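## Task

Open the cap on tube A4 in the cooling block by pushing it back until it catches in its lock, or beyond. All other caps must finish in their current state: either open at least to their lock or snapped closed. When done, every tube has to sit all the way down in its own well, not propped up by a neighbouring cap. Release everything and pull the grippers away at the end.

## Robot and tools

SETUP. Two arms, left_arm and right_arm, with a cooling block of capped tubes on the table between them. From the robot's side, row A lies to the right and column 1 is the farthest from the robot. The block and tubes are loose: the block must stay flat on the mat, and nothing may leave the table. A snapped cap is released by pressing down the tab behind its hinge; a released cap can still lie on its tube and look closed while it is not. Occasionally a loose object gets nudged by an outside push.

FRAME. All reported poses share one scene frame: origin on the table top midway between the arms, +x out over the table, +z up, left_arm on the +y side. The arm names do not match image sides. The arm bases may be tilted; mounting plates and the fixed frame behind the arms are obstacles. Printed hand positions can be off, more so at long reach. Each gripper has its own axes: fingers point along its +z, and they open and close along its y. The reported position is the point between the finger pads, roughly 1 cm short of the fingertips.

execute_actions. Argument actions: a list of actions. Each action is a table of 1 to 15 rows; each row runs for one control step of 1/30 s, and if there are fewer than 15 rows the last one repeats to fill 15 steps. Every row is a single list of 14 numbers in [-1, 1] covering both arms: dx, dy, dz, rx, ry, rz, opening for left_arm, then the same seven for right_arm. The first six of each arm are an offset, in that gripper's own axes, from its measured pose at the start of the action (for the first action of a call, the pose last reported in this scene); every row is relative to that same start, not to the previous row. Scale: 1.0 equals 0.6 m or 180 degrees; rx, ry, rz form one rotation vector. Opening is absolute, not an offset: +1 fully open (0.094 m), -1 closed. Each step the commanded pose is clipped to within 70 mm and 16 degrees of the measured pose, so a distant target needs several actions; after an action the arm continues only to its last clipped pose. If position and orientation conflict, position wins. An empty list just returns state and images.

move. target: one 14-number row laid out as above, offsets from the pose in the latest result showing one; openings are sent when the move begins. speed: top path speed in m/s, 0.002 to 0.5, default 0.25; rotation is capped at twice that value in rad/s. The grippers travel straight toward their targets, finishing together, over 0.5 to 10 s (cut off at 10 s). Paths ignore obstacles and the other arm, and a gripper may lag, wander or overshoot speed, especially with a nearly straight arm. Faster motion and a target deeper beyond contact mean harder impacts. blocking=false returns after 0.5 s while motion continues; check with wait(0), and call wait or stop before sending new actions or moves. The result adds a move: line with the outcome (done, off_target, moving, held, fault) and any limits: paced means the sent pose was clipped; held means a check blocked steps, after which the arm may suddenly go faster than speed. Each gripper's remaining distance to its target is also given.

wait: seconds, 0 to 10; lets the scene run with the last commands held, and returns early if a running move finishes. stop: brakes a running move; needs stopping room, more at speed; fingers keep moving. zoom_image: camera (cam_head_left, cam_head_right, cam_high, cam_low, cam_left_wrist, cam_right_wrist) and region [x0, y0, x1, y1] in pixels of that camera's latest image, at most 504 by 504. finished_scene: scene, the number of the current scene; ends it irreversibly, so the goal must already hold and stay held.

RESULTS. The state line `left_arm: …` | `right_arm: …` gives end_effector_position (m) and end_effector_quat_wxyz per gripper. Hand target lines show what each arm is currently driving toward. grip_measured is the finger opening on the command scale; the last Joint positions value is the opening in metres; readings may be off by about 1 mm. Joint torques follow Joint positions order (without gripper) and include offsets, friction and noise. Action calls list step readings; HELD with an arm label marks steps where that arm was held back. A pose unreachable line means the clearance check altered or blocked that arm's command; too close treats plates and that side's frame as part of the arm. FAULT lines mean an arm stopped. Images come from all six cameras (672x504 each); calibration is given per camera and may drift slightly.

CAUTIONS. Arms usually settle a centimetre or more low, and all-zero offsets can let them sink further; to hold an arm still, send the correction back to its desired pose in the first call of a reply, zeros afterwards, and raise the aim if it stays low. To grasp, command an opening about 0.03 below grip_measured (less for a lighter hold); pads push roughly 50 to 62 N, less on thin parts, with a brief spike on first contact. A small offset repeated against something solid does not press harder, but against something yielding it goes deeper. Avoid the arms touching each other, hard hits, slams, drops and heavy pushes. Holding loads heats motors: MOTOR HOT appears at 75 °C, the arm is paused at 90 °C, and at 100 °C it goes limp and falls (OVER-TEMPERATURE FAULT). Joint ranges (rad): waist -2.618 to 3.054, shoulder 0.000 to 3.142, elbow 0.000 to 3.142, wrist pitch -1.571 to 1.571, wrist yaw -1.571 to 1.571, wrist roll -2.094 to 2.094.

Each tool is called in YAML: its name, and indented under it one key for each argument.

## Session

I'll start by looking at the current state of the scene.

execute_actions:
  actions: []

Scene clock: 0.00 s.
left_arm: end_effector_position=(+0.1505, +0.0246, +0.2042) grip_measured=+1.000 end_effector_quat_wxyz=(+0.385, -0.289, +0.680, -0.554) | right_arm: end_effector_position=(+0.4358, -0.7015, +0.1482) grip_measured=+1.000 end_effector_quat_wxyz=(-0.039, -0.424, +0.730, -0.535)
Joint positions: left_arm=[-1.141  0.597  0.205  0.272 -0.719 -1.444  0.094] | right_arm=[-0.43   2.115  1.521  0.099  0.468 -1.932  0.094]
Joint velocities: left_arm=[ 0.022 -0.012  0.007 -0.007  0.007 -0.007  0.   ] | right_arm=[ 0.007 -0.012 -0.017  0.022  0.051 -0.022  0.   ]
Joint torques (N m, as the arm reports them, + toward a larger angle): no reading
Motor temperatures (°C, as the motors report them): left_arm=[22 22 22 22 22 21] | right_arm=[21 20 24 22 21 22]
Hand target (left_arm): +0.150, +0.026, +0.202; +0.387, -0.286, +0.685, -0.547
Hand target (right_arm): +0.438, -0.703, +0.168; -0.028, -0.409, +0.725, -0.553

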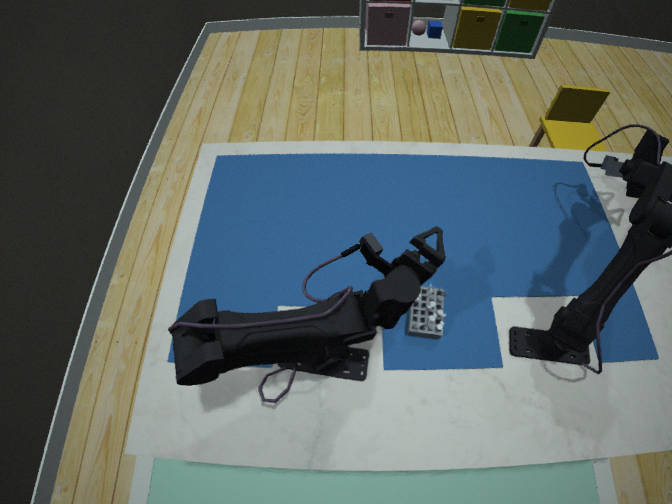

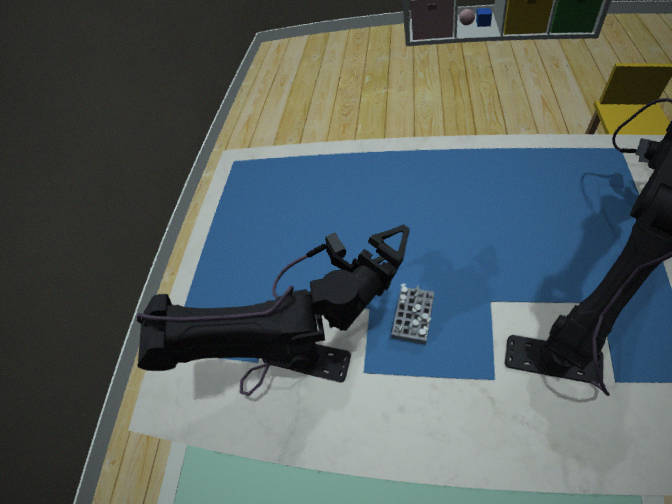

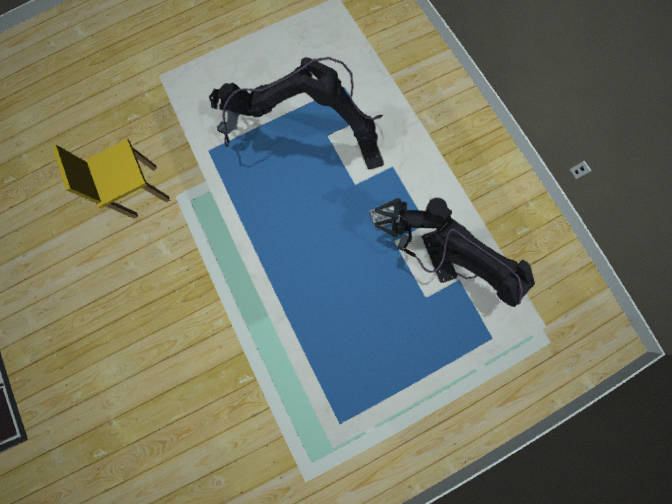

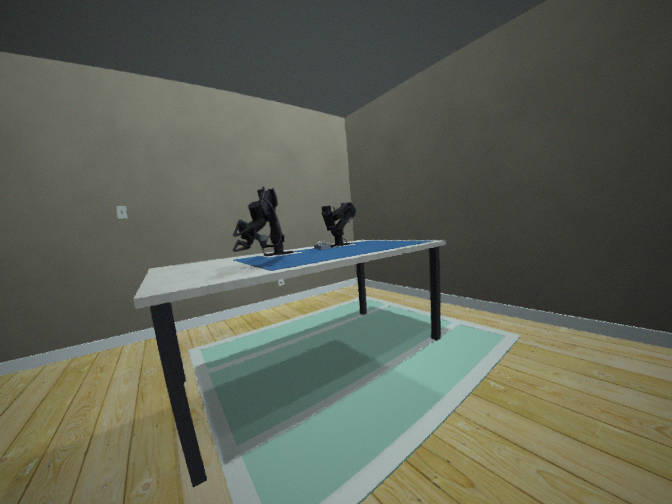

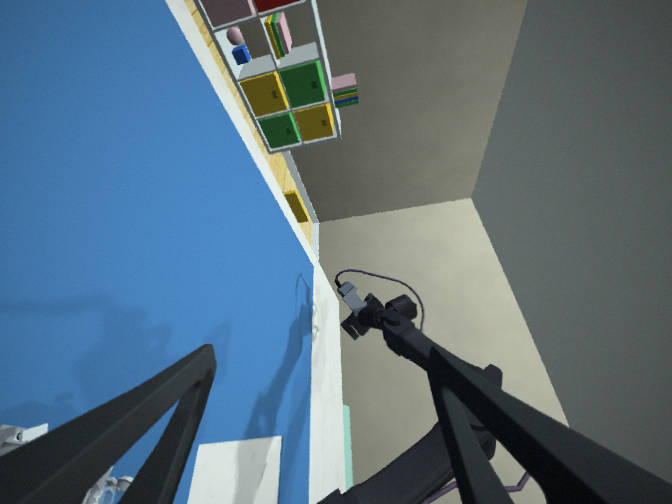

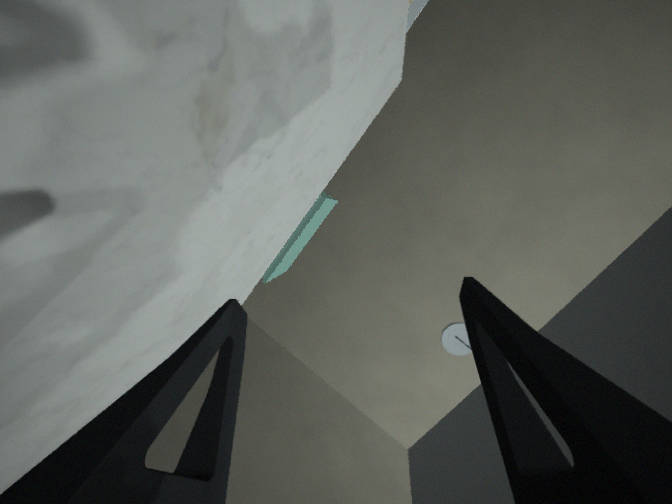

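zoom_image:
  camera: "cam_head_right"
  region: [370, 270, 460, 360]

zoom_image:
  camera: "cam_head_left"
  region: [385, 270, 475, 360]

Region (370, 270, 460, 360) of cam_head_right's 672x504 image, scaled by 5.600, with more detail than that image has.

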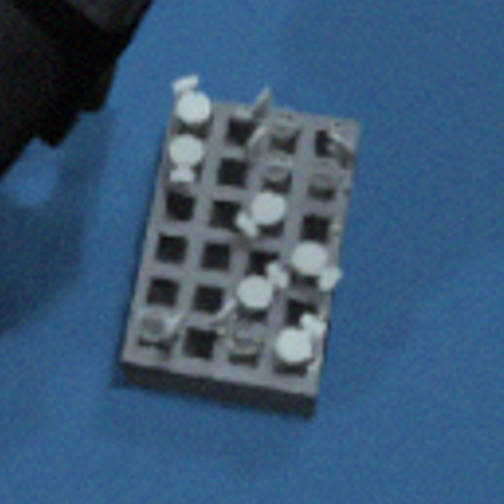

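Region (385, 270, 475, 360) of cam_head_left's 672x504 image, scaled by 5.600, with more detail than that image has.

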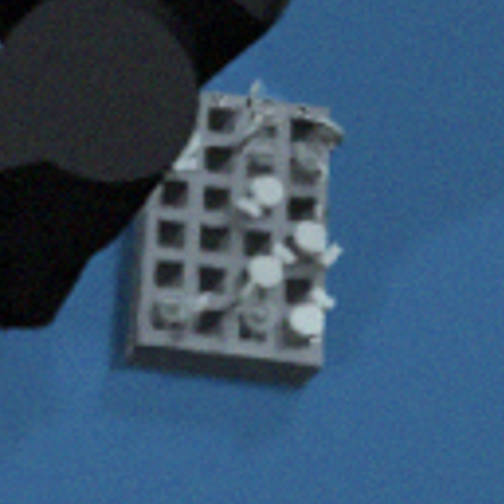

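move:
  target: [-0.0267, 0.1255, 0.0762, -0.458, 0.265, 0.010, 1.0, -0.170, 0.346, -0.939, -0.300, -0.346, 0.101, -1.0]
  speed: 0.3

Scene clock: 33.23 s.
left_arm: end_effector_position=(+0.1981, +0.0303, +0.1273) grip_measured=+1.000 end_effector_quat_wxyz=(-0.157, -0.232, +0.959, -0.031) | right_arm: end_effector_position=(+0.1373, -0.1726, +0.1871) grip_measured=-0.984 end_effector_quat_wxyz=(+0.211, -0.451, +0.857, +0.136)
Joint positions: left_arm=[-0.427  1.868  1.606 -1.486  0.27  -1.02   0.094] | right_arm=[ 0.622  0.881  0.982 -1.241 -0.279 -0.452  0.001]
Joint velocities: left_arm=[-0.007  0.007 -0.022 -0.066 -0.037  0.051  0.   ] | right_arm=[-0.007  0.007  0.007 -0.007 -0.007  0.007  0.001]
Joint torques (N m, as the arm reports them, + toward a larger angle): left_arm=[ 0.57 -9.52  8.07 -0.09  0.18  0.05] | right_arm=[ 0.73 -2.5   5.2   1.29 -0.13  0.06]
Motor temperatures (°C, as the motors report them): left_arm=[22 22 25 26 22 21] | right_arm=[21 28 27 27 21 22]
Hand target (left_arm): +0.202, +0.030, +0.129; -0.158, -0.233, +0.959, -0.033
Hand target (right_arm): +0.139, -0.170, +0.191; +0.231, -0.451, +0.851, +0.138
Off the commanded pose (left_arm): 0.003 m, 2 deg.
Off the commanded pose (right_arm): 0.009 m, 3 deg.
move: off_target (right_arm)
camera_calibration (this result's frames):
cam_left_wrist: T_world_to_cam=[[0.483866, -0.875115, -0.00691162, -0.0680108], [-0.649688, -0.364492, 0.667121, 0.106327], [-0.586327, -0.318306, -0.744917, 0.323715], [0, 0, 0, 1]] pos_world=[0.29179, 0.0822786, 0.169738]
cam_right_wrist: T_world_to_cam=[[0.727598, -0.671884, -0.138464, -0.184451], [-0.621823, -0.731196, 0.280514, -0.0658137], [-0.289717, -0.118001, -0.94981, 0.307257], [0, 0, 0, 1]] pos_world=[0.182299, -0.135796, 0.284757]

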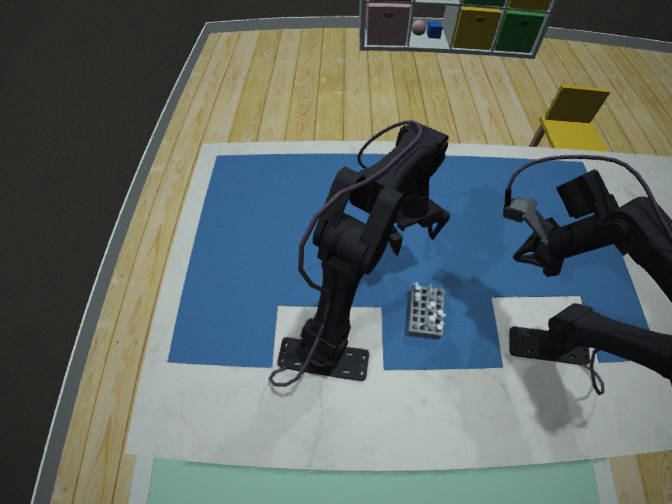

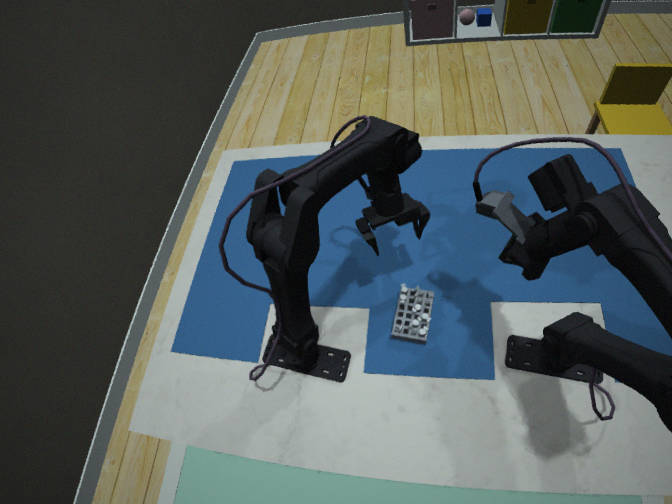

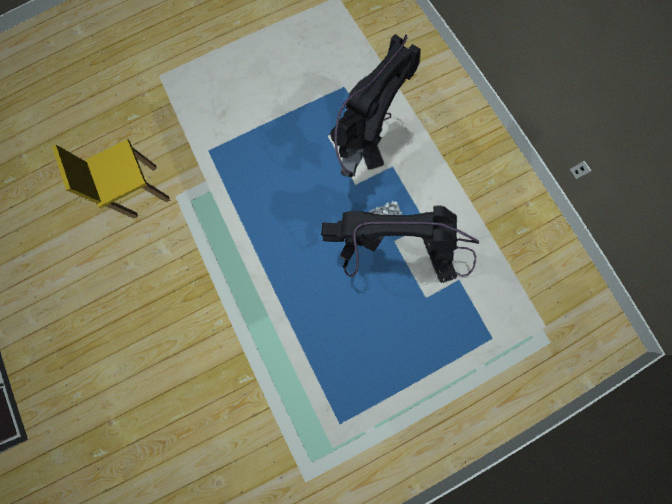

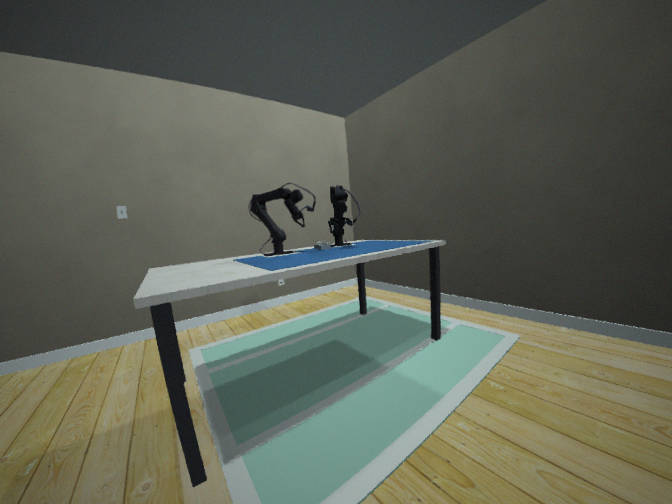

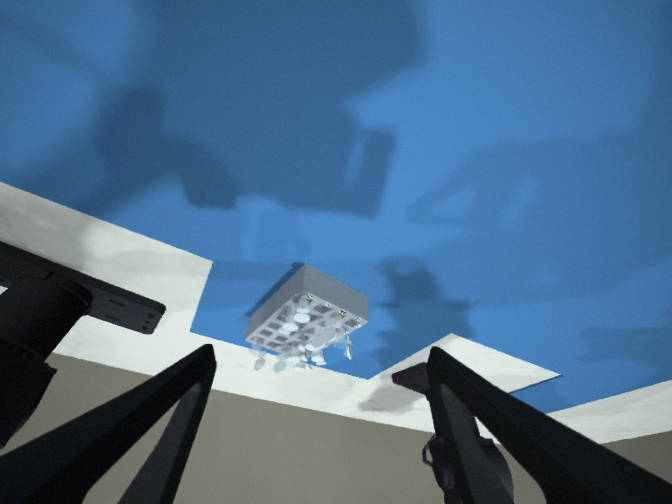

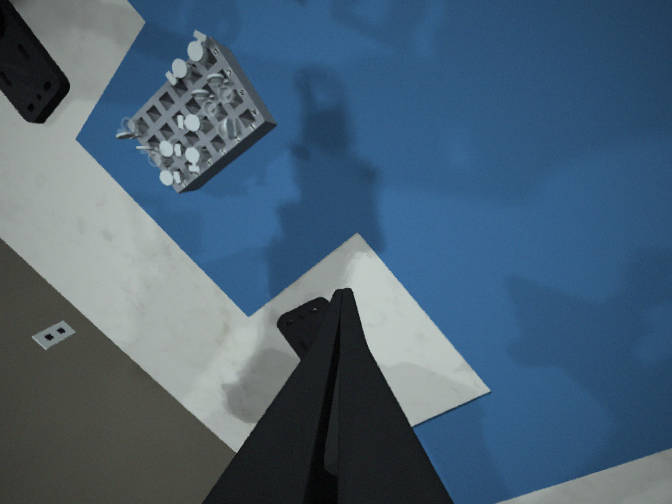

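zoom_image:
  camera: "cam_right_wrist"
  region: [105, 20, 285, 200]

zoom_image:
  camera: "cam_left_wrist"
  region: [235, 255, 375, 395]

Region (105, 20, 285, 200) of cam_right_wrist's 672x504 image, scaled by 2.800, with more detail than that image has.

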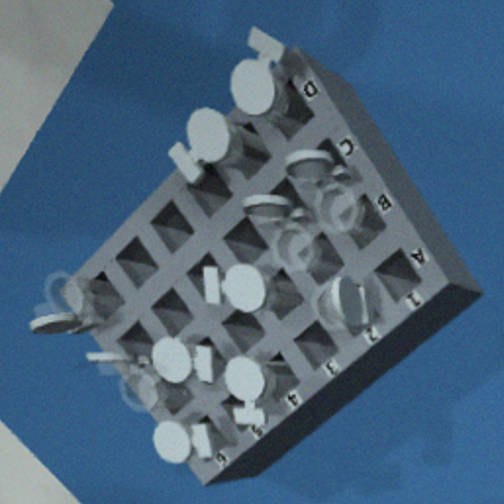

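Region (235, 255, 375, 395) of cam_left_wrist's 672x504 image, scaled by 3.600, with more detail than that image has.

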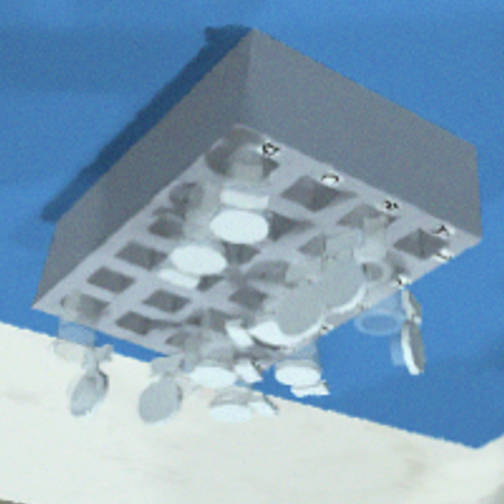

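move:
  target: [-0.001, -0.0015, -0.0057, 0, 0, 0, 1.0, -0.0122, 0.2257, 0.1497, 0, 0, 0, -1.0]
  speed: 0.2

Scene clock: 42.30 s.
left_arm: end_effector_position=(+0.1973, +0.0308, +0.1275) grip_measured=+1.000 end_effector_quat_wxyz=(-0.159, -0.232, +0.959, -0.030) | right_arm: end_effector_position=(+0.0437, -0.0582, +0.1201) grip_measured=-0.984 end_effector_quat_wxyz=(+0.194, -0.450, +0.859, +0.148)
Joint positions: left_arm=[-0.427  1.868  1.606 -1.49   0.27  -1.019  0.094] | right_arm=[ 1.613  1.028  0.768 -0.838  0.145  0.445  0.001]
Joint velocities: left_arm=[ 0.002  0.007 -0.002  0.066  0.007 -0.051  0.   ] | right_arm=[-0.002 -0.017 -0.002 -0.022  0.007  0.007 -0.   ]
Joint torques (N m, as the arm reports them, + toward a larger angle): left_arm=[ 0.17 -9.89  7.95 -0.1   0.15  0.03] | right_arm=[ 0.57 -1.25  5.89  1.36  0.23  0.01]
Motor temperatures (°C, as the motors report them): left_arm=[22 24 25 25 22 21] | right_arm=[21 25 26 27 21 22]
Hand target (left_arm): +0.200, +0.030, +0.130; -0.157, -0.232, +0.959, -0.031
Hand target (right_arm): +0.045, -0.053, +0.120; +0.204, -0.447, +0.858, +0.151
Off the commanded pose (left_arm): 0.004 m, 0 deg.
Off the commanded pose (right_arm): 0.008 m, 2 deg.
move: done
camera_calibration (this result's frames):
cam_left_wrist: T_world_to_cam=[[0.483519, -0.875271, -0.0104795, -0.0666027], [-0.647493, -0.365694, 0.668596, 0.10527], [-0.589035, -0.316493, -0.743552, 0.323833], [0, 0, 0, 1]] pos_world=[0.291114, 0.0826922, 0.169706]
cam_right_wrist: T_world_to_cam=[[0.725869, -0.665987, -0.171978, -0.0443016], [-0.604298, -0.736884, 0.303027, -0.02542], [-0.32854, -0.116032, -0.937336, 0.23034], [0, 0, 0, 1]] pos_world=[0.092472, -0.0215091, 0.21599]

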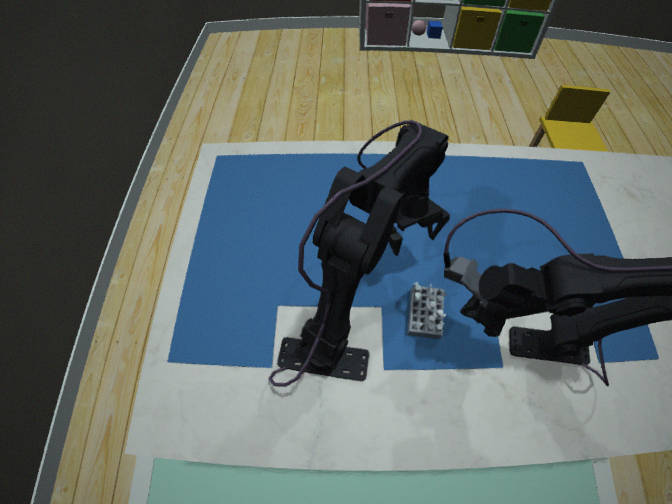

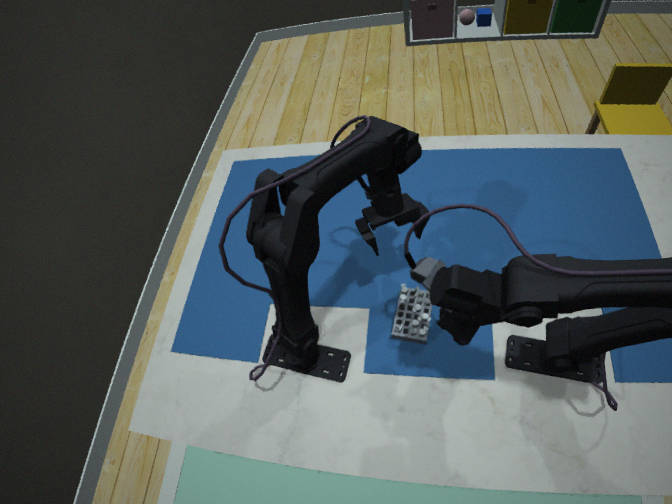

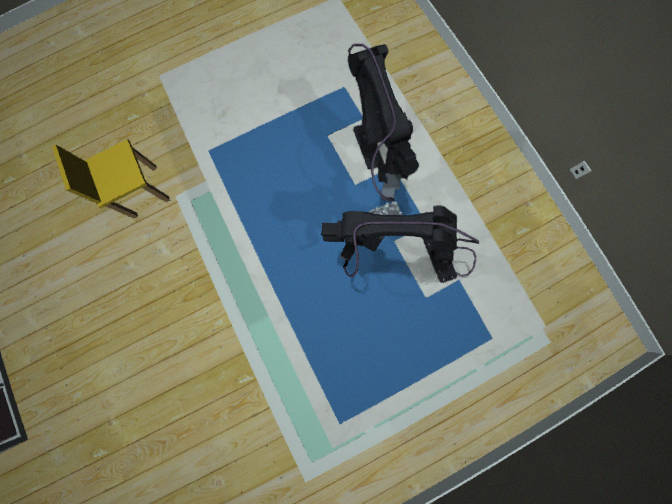

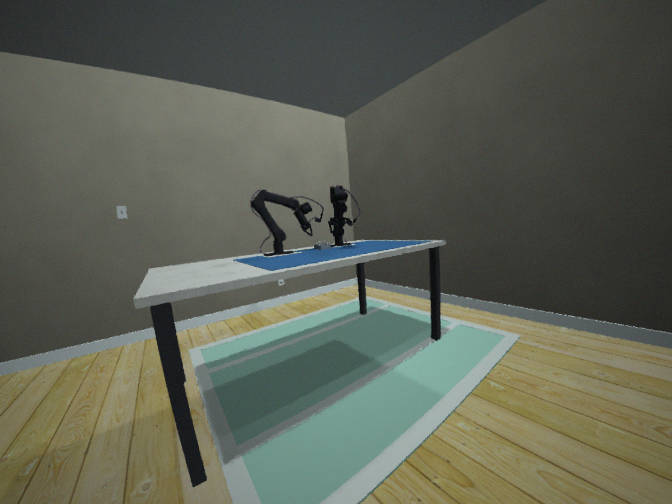

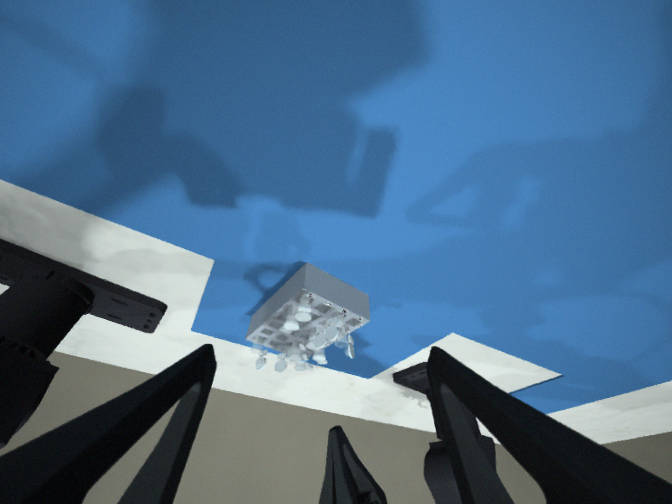

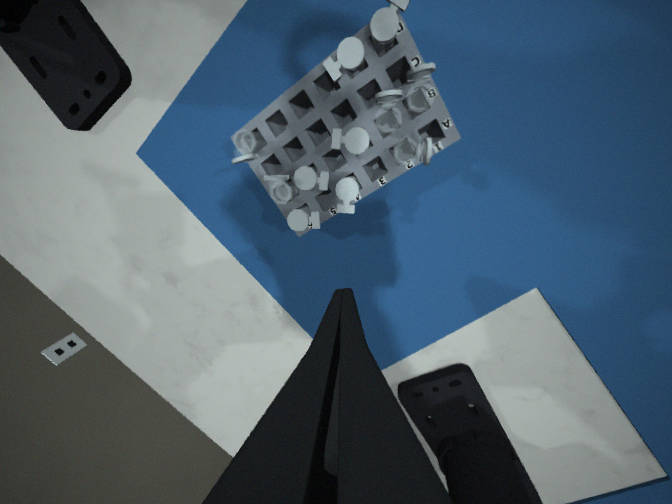

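zoom_image:
  camera: "cam_right_wrist"
  region: [270, 120, 450, 300]

Region (270, 120, 450, 300) of cam_right_wrist's 672x504 image, scaled by 2.800, with more detail than that image has.

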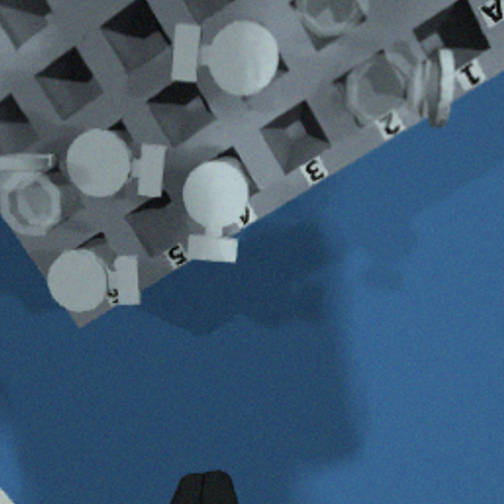

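move:
  target: [-0.001, -0.0015, -0.0057, 0, 0, 0, 1.0, -0.0188, 0.0083, 0.0714, 0.0548, -0.0420, 0.0410, -1.0]
  speed: 0.1

Scene clock: 53.20 s.
left_arm: end_effector_position=(+0.1964, +0.0314, +0.1276) grip_measured=+1.000 end_effector_quat_wxyz=(-0.160, -0.232, +0.959, -0.028) | right_arm: end_effector_position=(+0.0511, -0.0320, +0.0877) grip_measured=-0.984 end_effector_quat_wxyz=(+0.264, -0.370, +0.883, +0.115)
Joint positions: left_arm=[-0.427  1.868  1.606 -1.494  0.27  -1.019  0.094] | right_arm=[ 1.758  1.201  0.701 -0.631  0.4    0.708  0.001]
Joint velocities: left_arm=[-0.007 -0.012 -0.007 -0.007  0.007 -0.037  0.   ] | right_arm=[ 0.002  0.012 -0.012 -0.022  0.037  0.022 -0.   ]
Joint torques (N m, as the arm reports them, + toward a larger angle): left_arm=[ 0.17 -9.86  7.95 -0.11  0.14  0.02] | right_arm=[ 0.52 -2.8   5.35  1.28  0.4   0.05]
Motor temperatures (°C, as the motors report them): left_arm=[22 25 25 24 22 21] | right_arm=[21 23 26 27 21 22]
Hand target (left_arm): +0.199, +0.031, +0.130; -0.159, -0.232, +0.959, -0.030
Hand target (right_arm): +0.053, -0.029, +0.087; +0.276, -0.365, +0.881, +0.118
Off the commanded pose (left_arm): 0.004 m, 0 deg.
Off the commanded pose (right_arm): 0.004 m, 2 deg.
move: done
camera_calibration (this result's frames):
cam_left_wrist: T_world_to_cam=[[0.483475, -0.875243, -0.0141677, -0.0652444], [-0.645127, -0.367208, 0.670052, 0.104194], [-0.591661, -0.314813, -0.742179, 0.323935], [0, 0, 0, 1]] pos_world=[0.290422, 0.0831351, 0.169678]
cam_right_wrist: T_world_to_cam=[[0.600998, -0.790666, -0.116828, -0.0402226], [-0.765383, -0.611449, 0.200798, 0.0293824], [-0.230198, -0.0312614, -0.972641, 0.20623], [0, 0, 0, 1]] pos_world=[0.0941363, -0.00738981, 0.189989]

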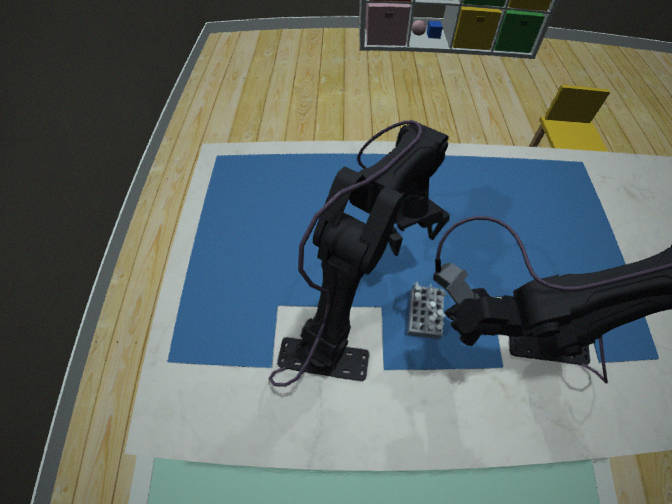

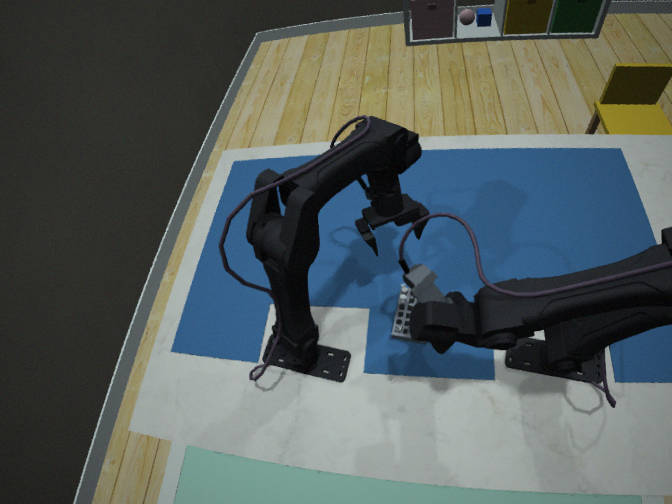

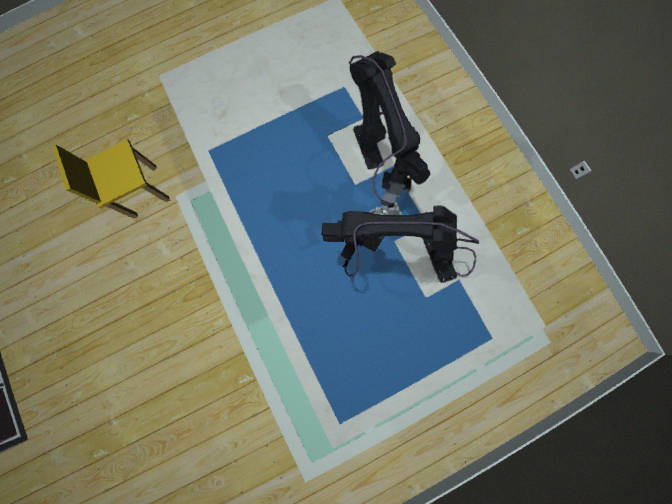

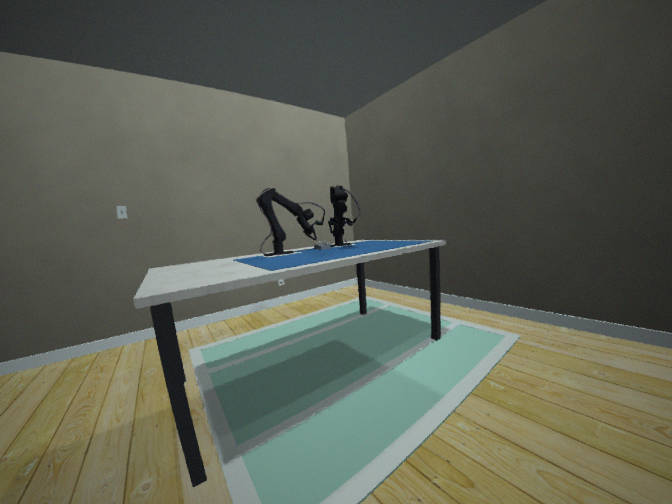

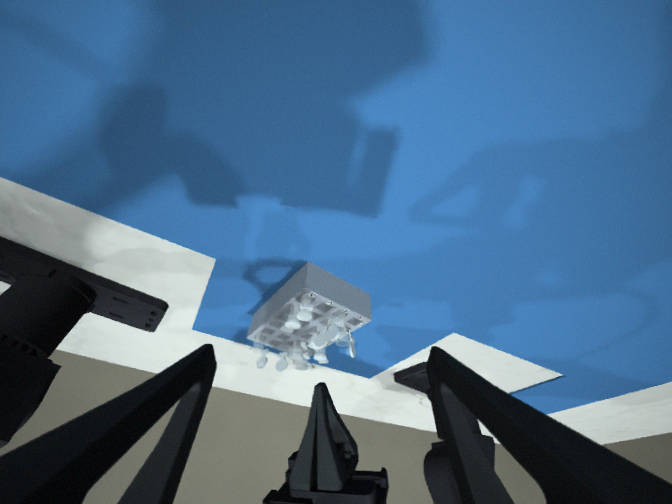

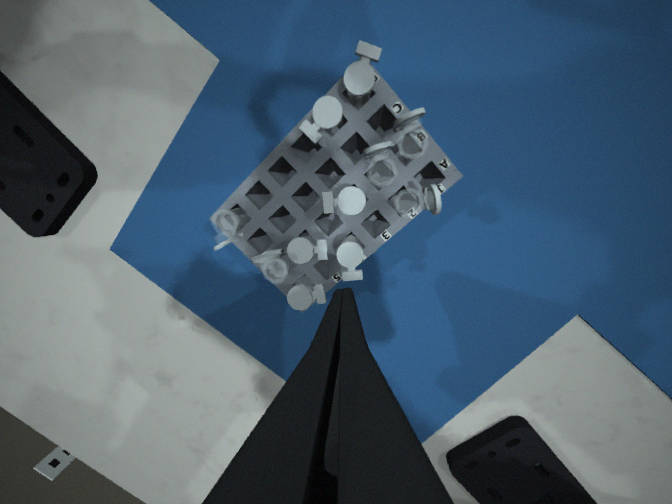

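zoom_image:
  camera: "cam_right_wrist"
  region: [290, 220, 410, 340]

zoom_image:
  camera: "cam_left_wrist"
  region: [275, 320, 375, 420]

Region (290, 220, 410, 340) of cam_right_wrist's 672x504 image, scaled by 4.200, with more detail than that image has.

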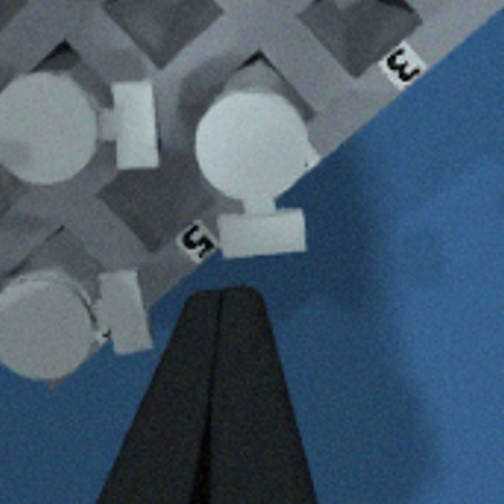

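Region (275, 320, 375, 420) of cam_left_wrist's 672x504 image, scaled by 5.040, with more detail than that image has.

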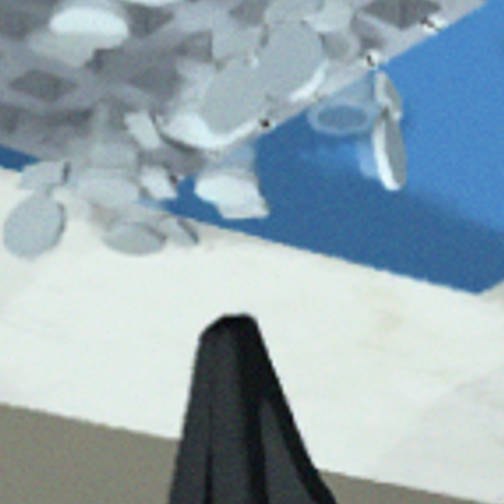

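zoom_image:
  camera: "cam_head_left"
  region: [400, 270, 490, 360]

zoom_image:
  camera: "cam_low"
  region: [295, 215, 345, 265]

zoom_image:
  camera: "cam_head_right"
  region: [345, 195, 445, 295]

Region (400, 270, 490, 360) of cam_head_left's 672x504 image, scaled by 5.600, with more detail than that image has.

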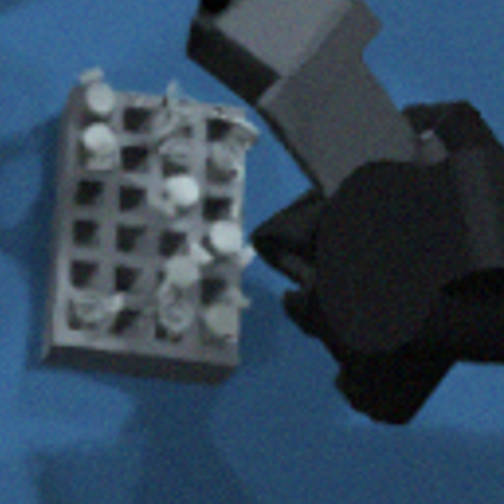

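Region (295, 215, 345, 265) of cam_low's 672x504 image, scaled by 10.080, with more detail than that image has.

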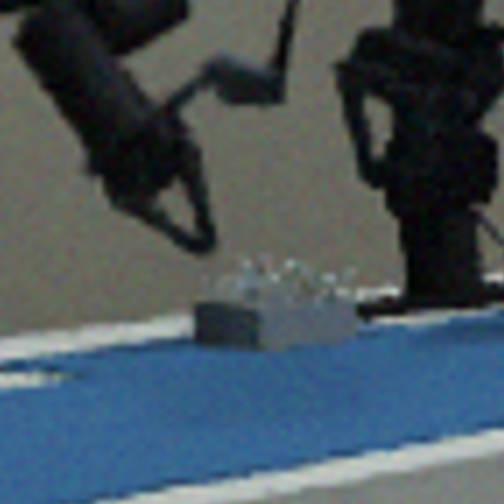

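Region (345, 195, 445, 295) of cam_head_right's 672x504 image, scaled by 5.040, with more detail than that image has.

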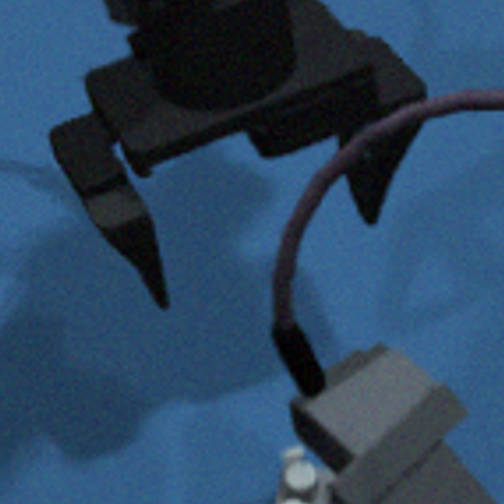

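zoom_image:
  camera: "cam_left_wrist"
  region: [130, 330, 250, 450]

zoom_image:
  camera: "cam_left_wrist"
  region: [260, 370, 400, 504]

Region (130, 330, 250, 450) of cam_left_wrist's 672x504 image, scaled by 4.200, with more detail than that image has.

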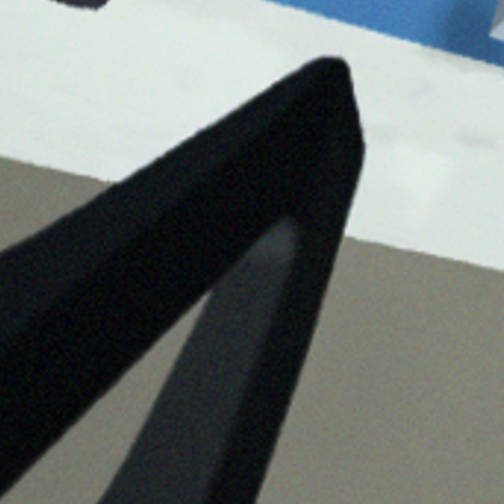

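Region (260, 370, 400, 504) of cam_left_wrist's 672x504 image, scaled by 3.600, with more detail than that image has; it fills the top 482 rows of this view, and the rest is white.

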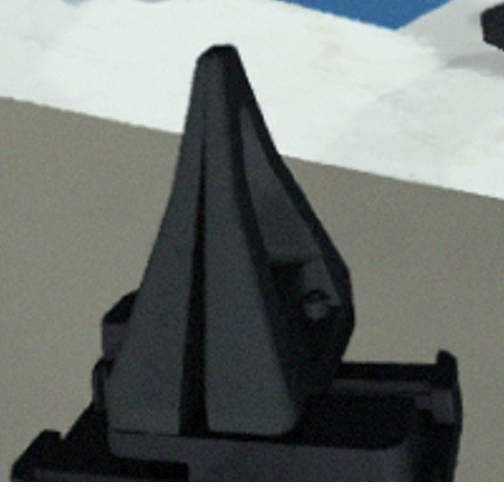

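move:
  target: [-0.001, -0.0015, -0.0057, 0, 0, 0, 1.0, 0.0153, -0.0035, 0.0164, 0, -0.072, 0, -1.0]
  speed: 0.1

Scene clock: 77.93 s.
left_arm: end_effector_position=(+0.1955, +0.0319, +0.1278) grip_measured=+1.000 end_effector_quat_wxyz=(-0.162, -0.233, +0.959, -0.027) | right_arm: end_effector_position=(+0.0488, -0.0385, +0.0677) grip_measured=-0.984 end_effector_quat_wxyz=(+0.345, -0.365, +0.853, +0.143)
Joint positions: left_arm=[-0.427  1.868  1.606 -1.499  0.27  -1.019  0.094] | right_arm=[ 1.878  1.141  0.485 -0.384  0.581  0.739  0.001]
Joint velocities: left_arm=[-0.007 -0.007 -0.007 -0.037  0.022 -0.037  0.   ] | right_arm=[ 0.012 -0.017 -0.007  0.007 -0.007  0.037 -0.   ]
Joint torques (N m, as the arm reports them, + toward a larger angle): left_arm=[ 0.18 -9.85  7.93 -0.12  0.14  0.03] | right_arm=[ 0.47 -4.59  5.02  1.39  0.42  0.03]
Motor temperatures (°C, as the motors report them): left_arm=[22 26 25 23 22 21] | right_arm=[21 22 26 27 22 22]
Hand target (left_arm): +0.198, +0.031, +0.131; -0.160, -0.232, +0.959, -0.028
Hand target (right_arm): +0.050, -0.036, +0.075; +0.360, -0.354, +0.849, +0.158
Off the commanded pose (left_arm): 0.004 m, 0 deg.
Off the commanded pose (right_arm): 0.008 m, 3 deg.
move: off_target (right_arm)
camera_calibration (this result's frames):
cam_left_wrist: T_world_to_cam=[[0.483413, -0.875204, -0.0181909, -0.0637592], [-0.64254, -0.368862, 0.671627, 0.103024], [-0.59452, -0.312985, -0.740666, 0.324039], [0, 0, 0, 1]] pos_world=[0.289666, 0.0836184, 0.169651]
cam_right_wrist: T_world_to_cam=[[0.62593, -0.769821, -0.124851, -0.0461565], [-0.774042, -0.632783, 0.0210928, 0.0394851], [-0.0952411, 0.083437, -0.991951, 0.18518], [0, 0, 0, 1]] pos_world=[0.0770905, -0.0259976, 0.177094]

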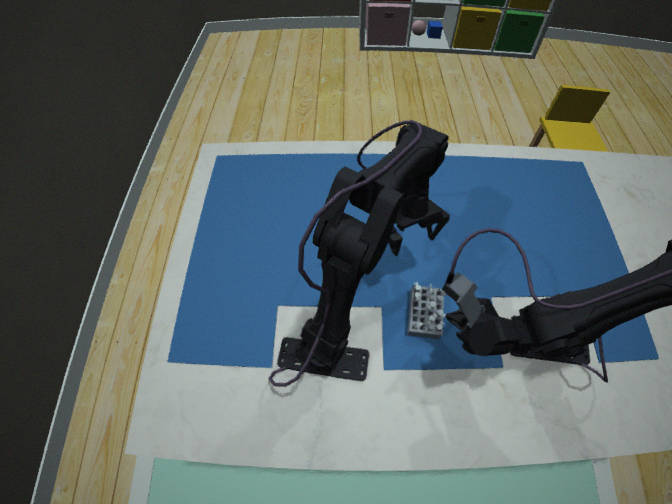

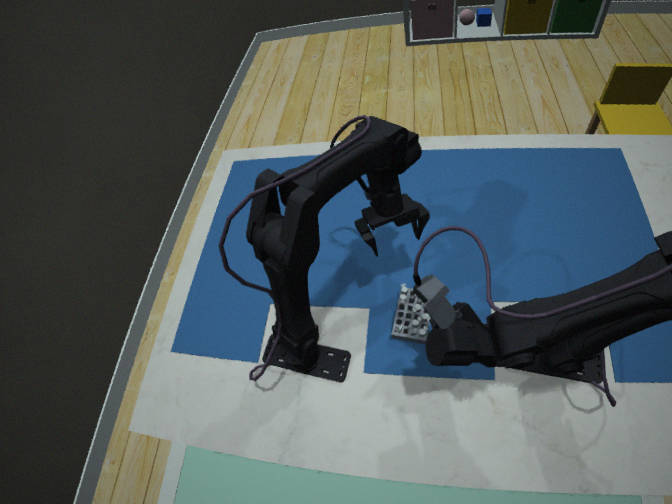

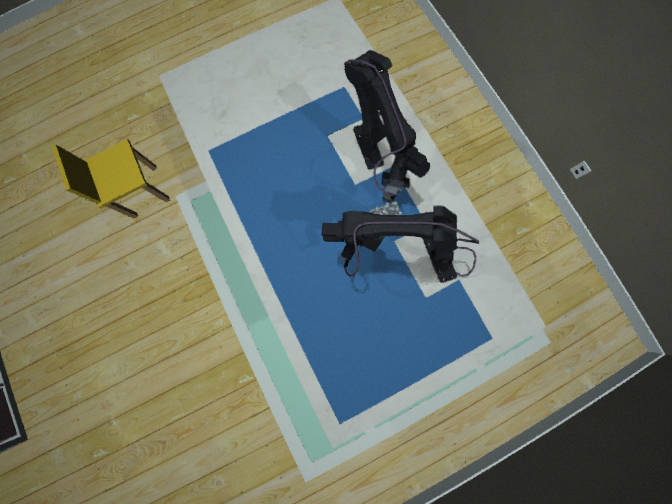

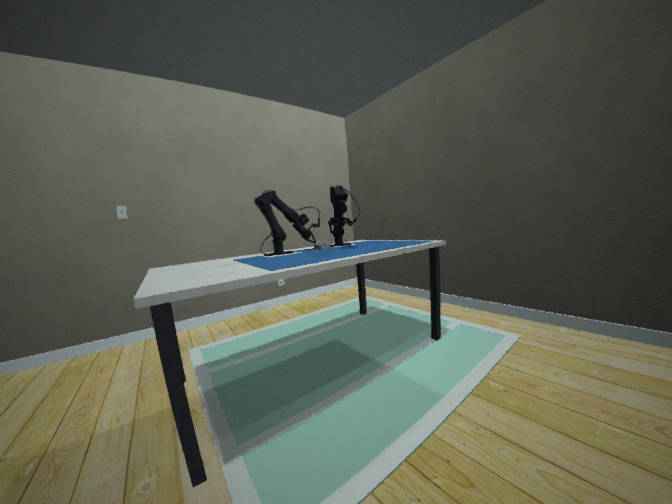

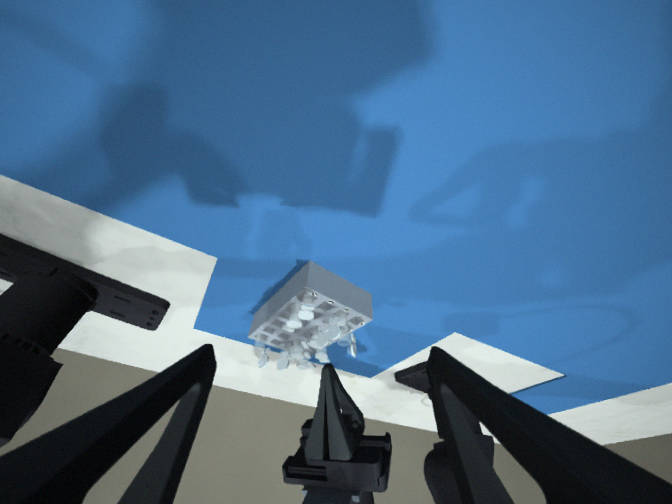

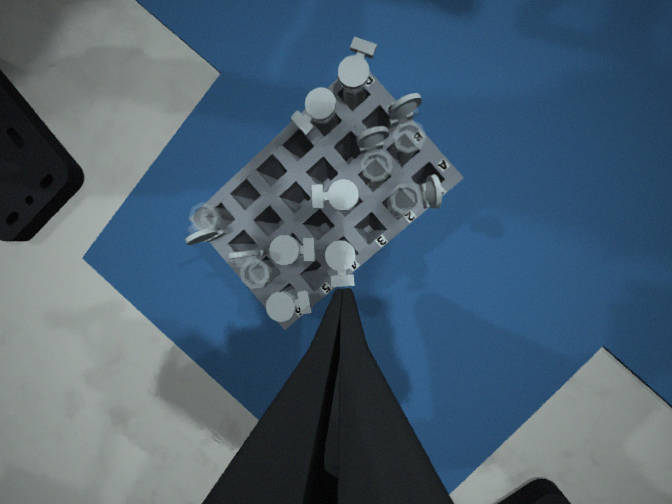

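zoom_image:
  camera: "cam_right_wrist"
  region: [295, 230, 395, 330]

zoom_image:
  camera: "cam_left_wrist"
  region: [290, 330, 360, 400]

Region (295, 230, 395, 330) of cam_right_wrist's 672x504 image, scaled by 5.040, with more detail than that image has.

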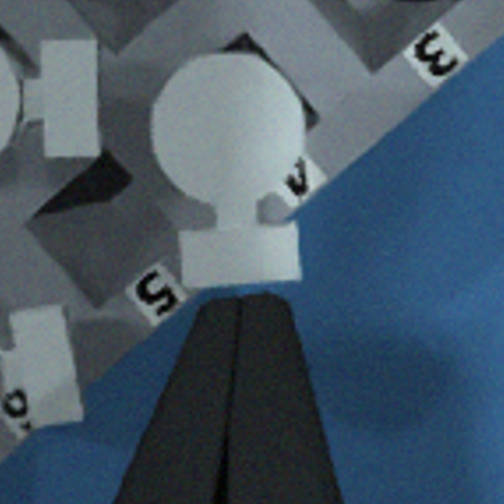

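Region (290, 330, 360, 400) of cam_left_wrist's 672x504 image, scaled by 7.200, with more detail than that image has.

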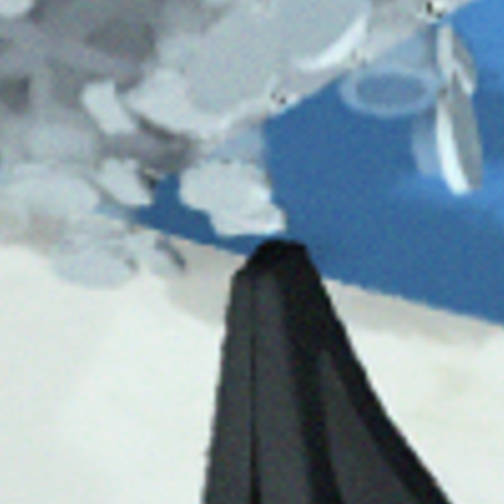

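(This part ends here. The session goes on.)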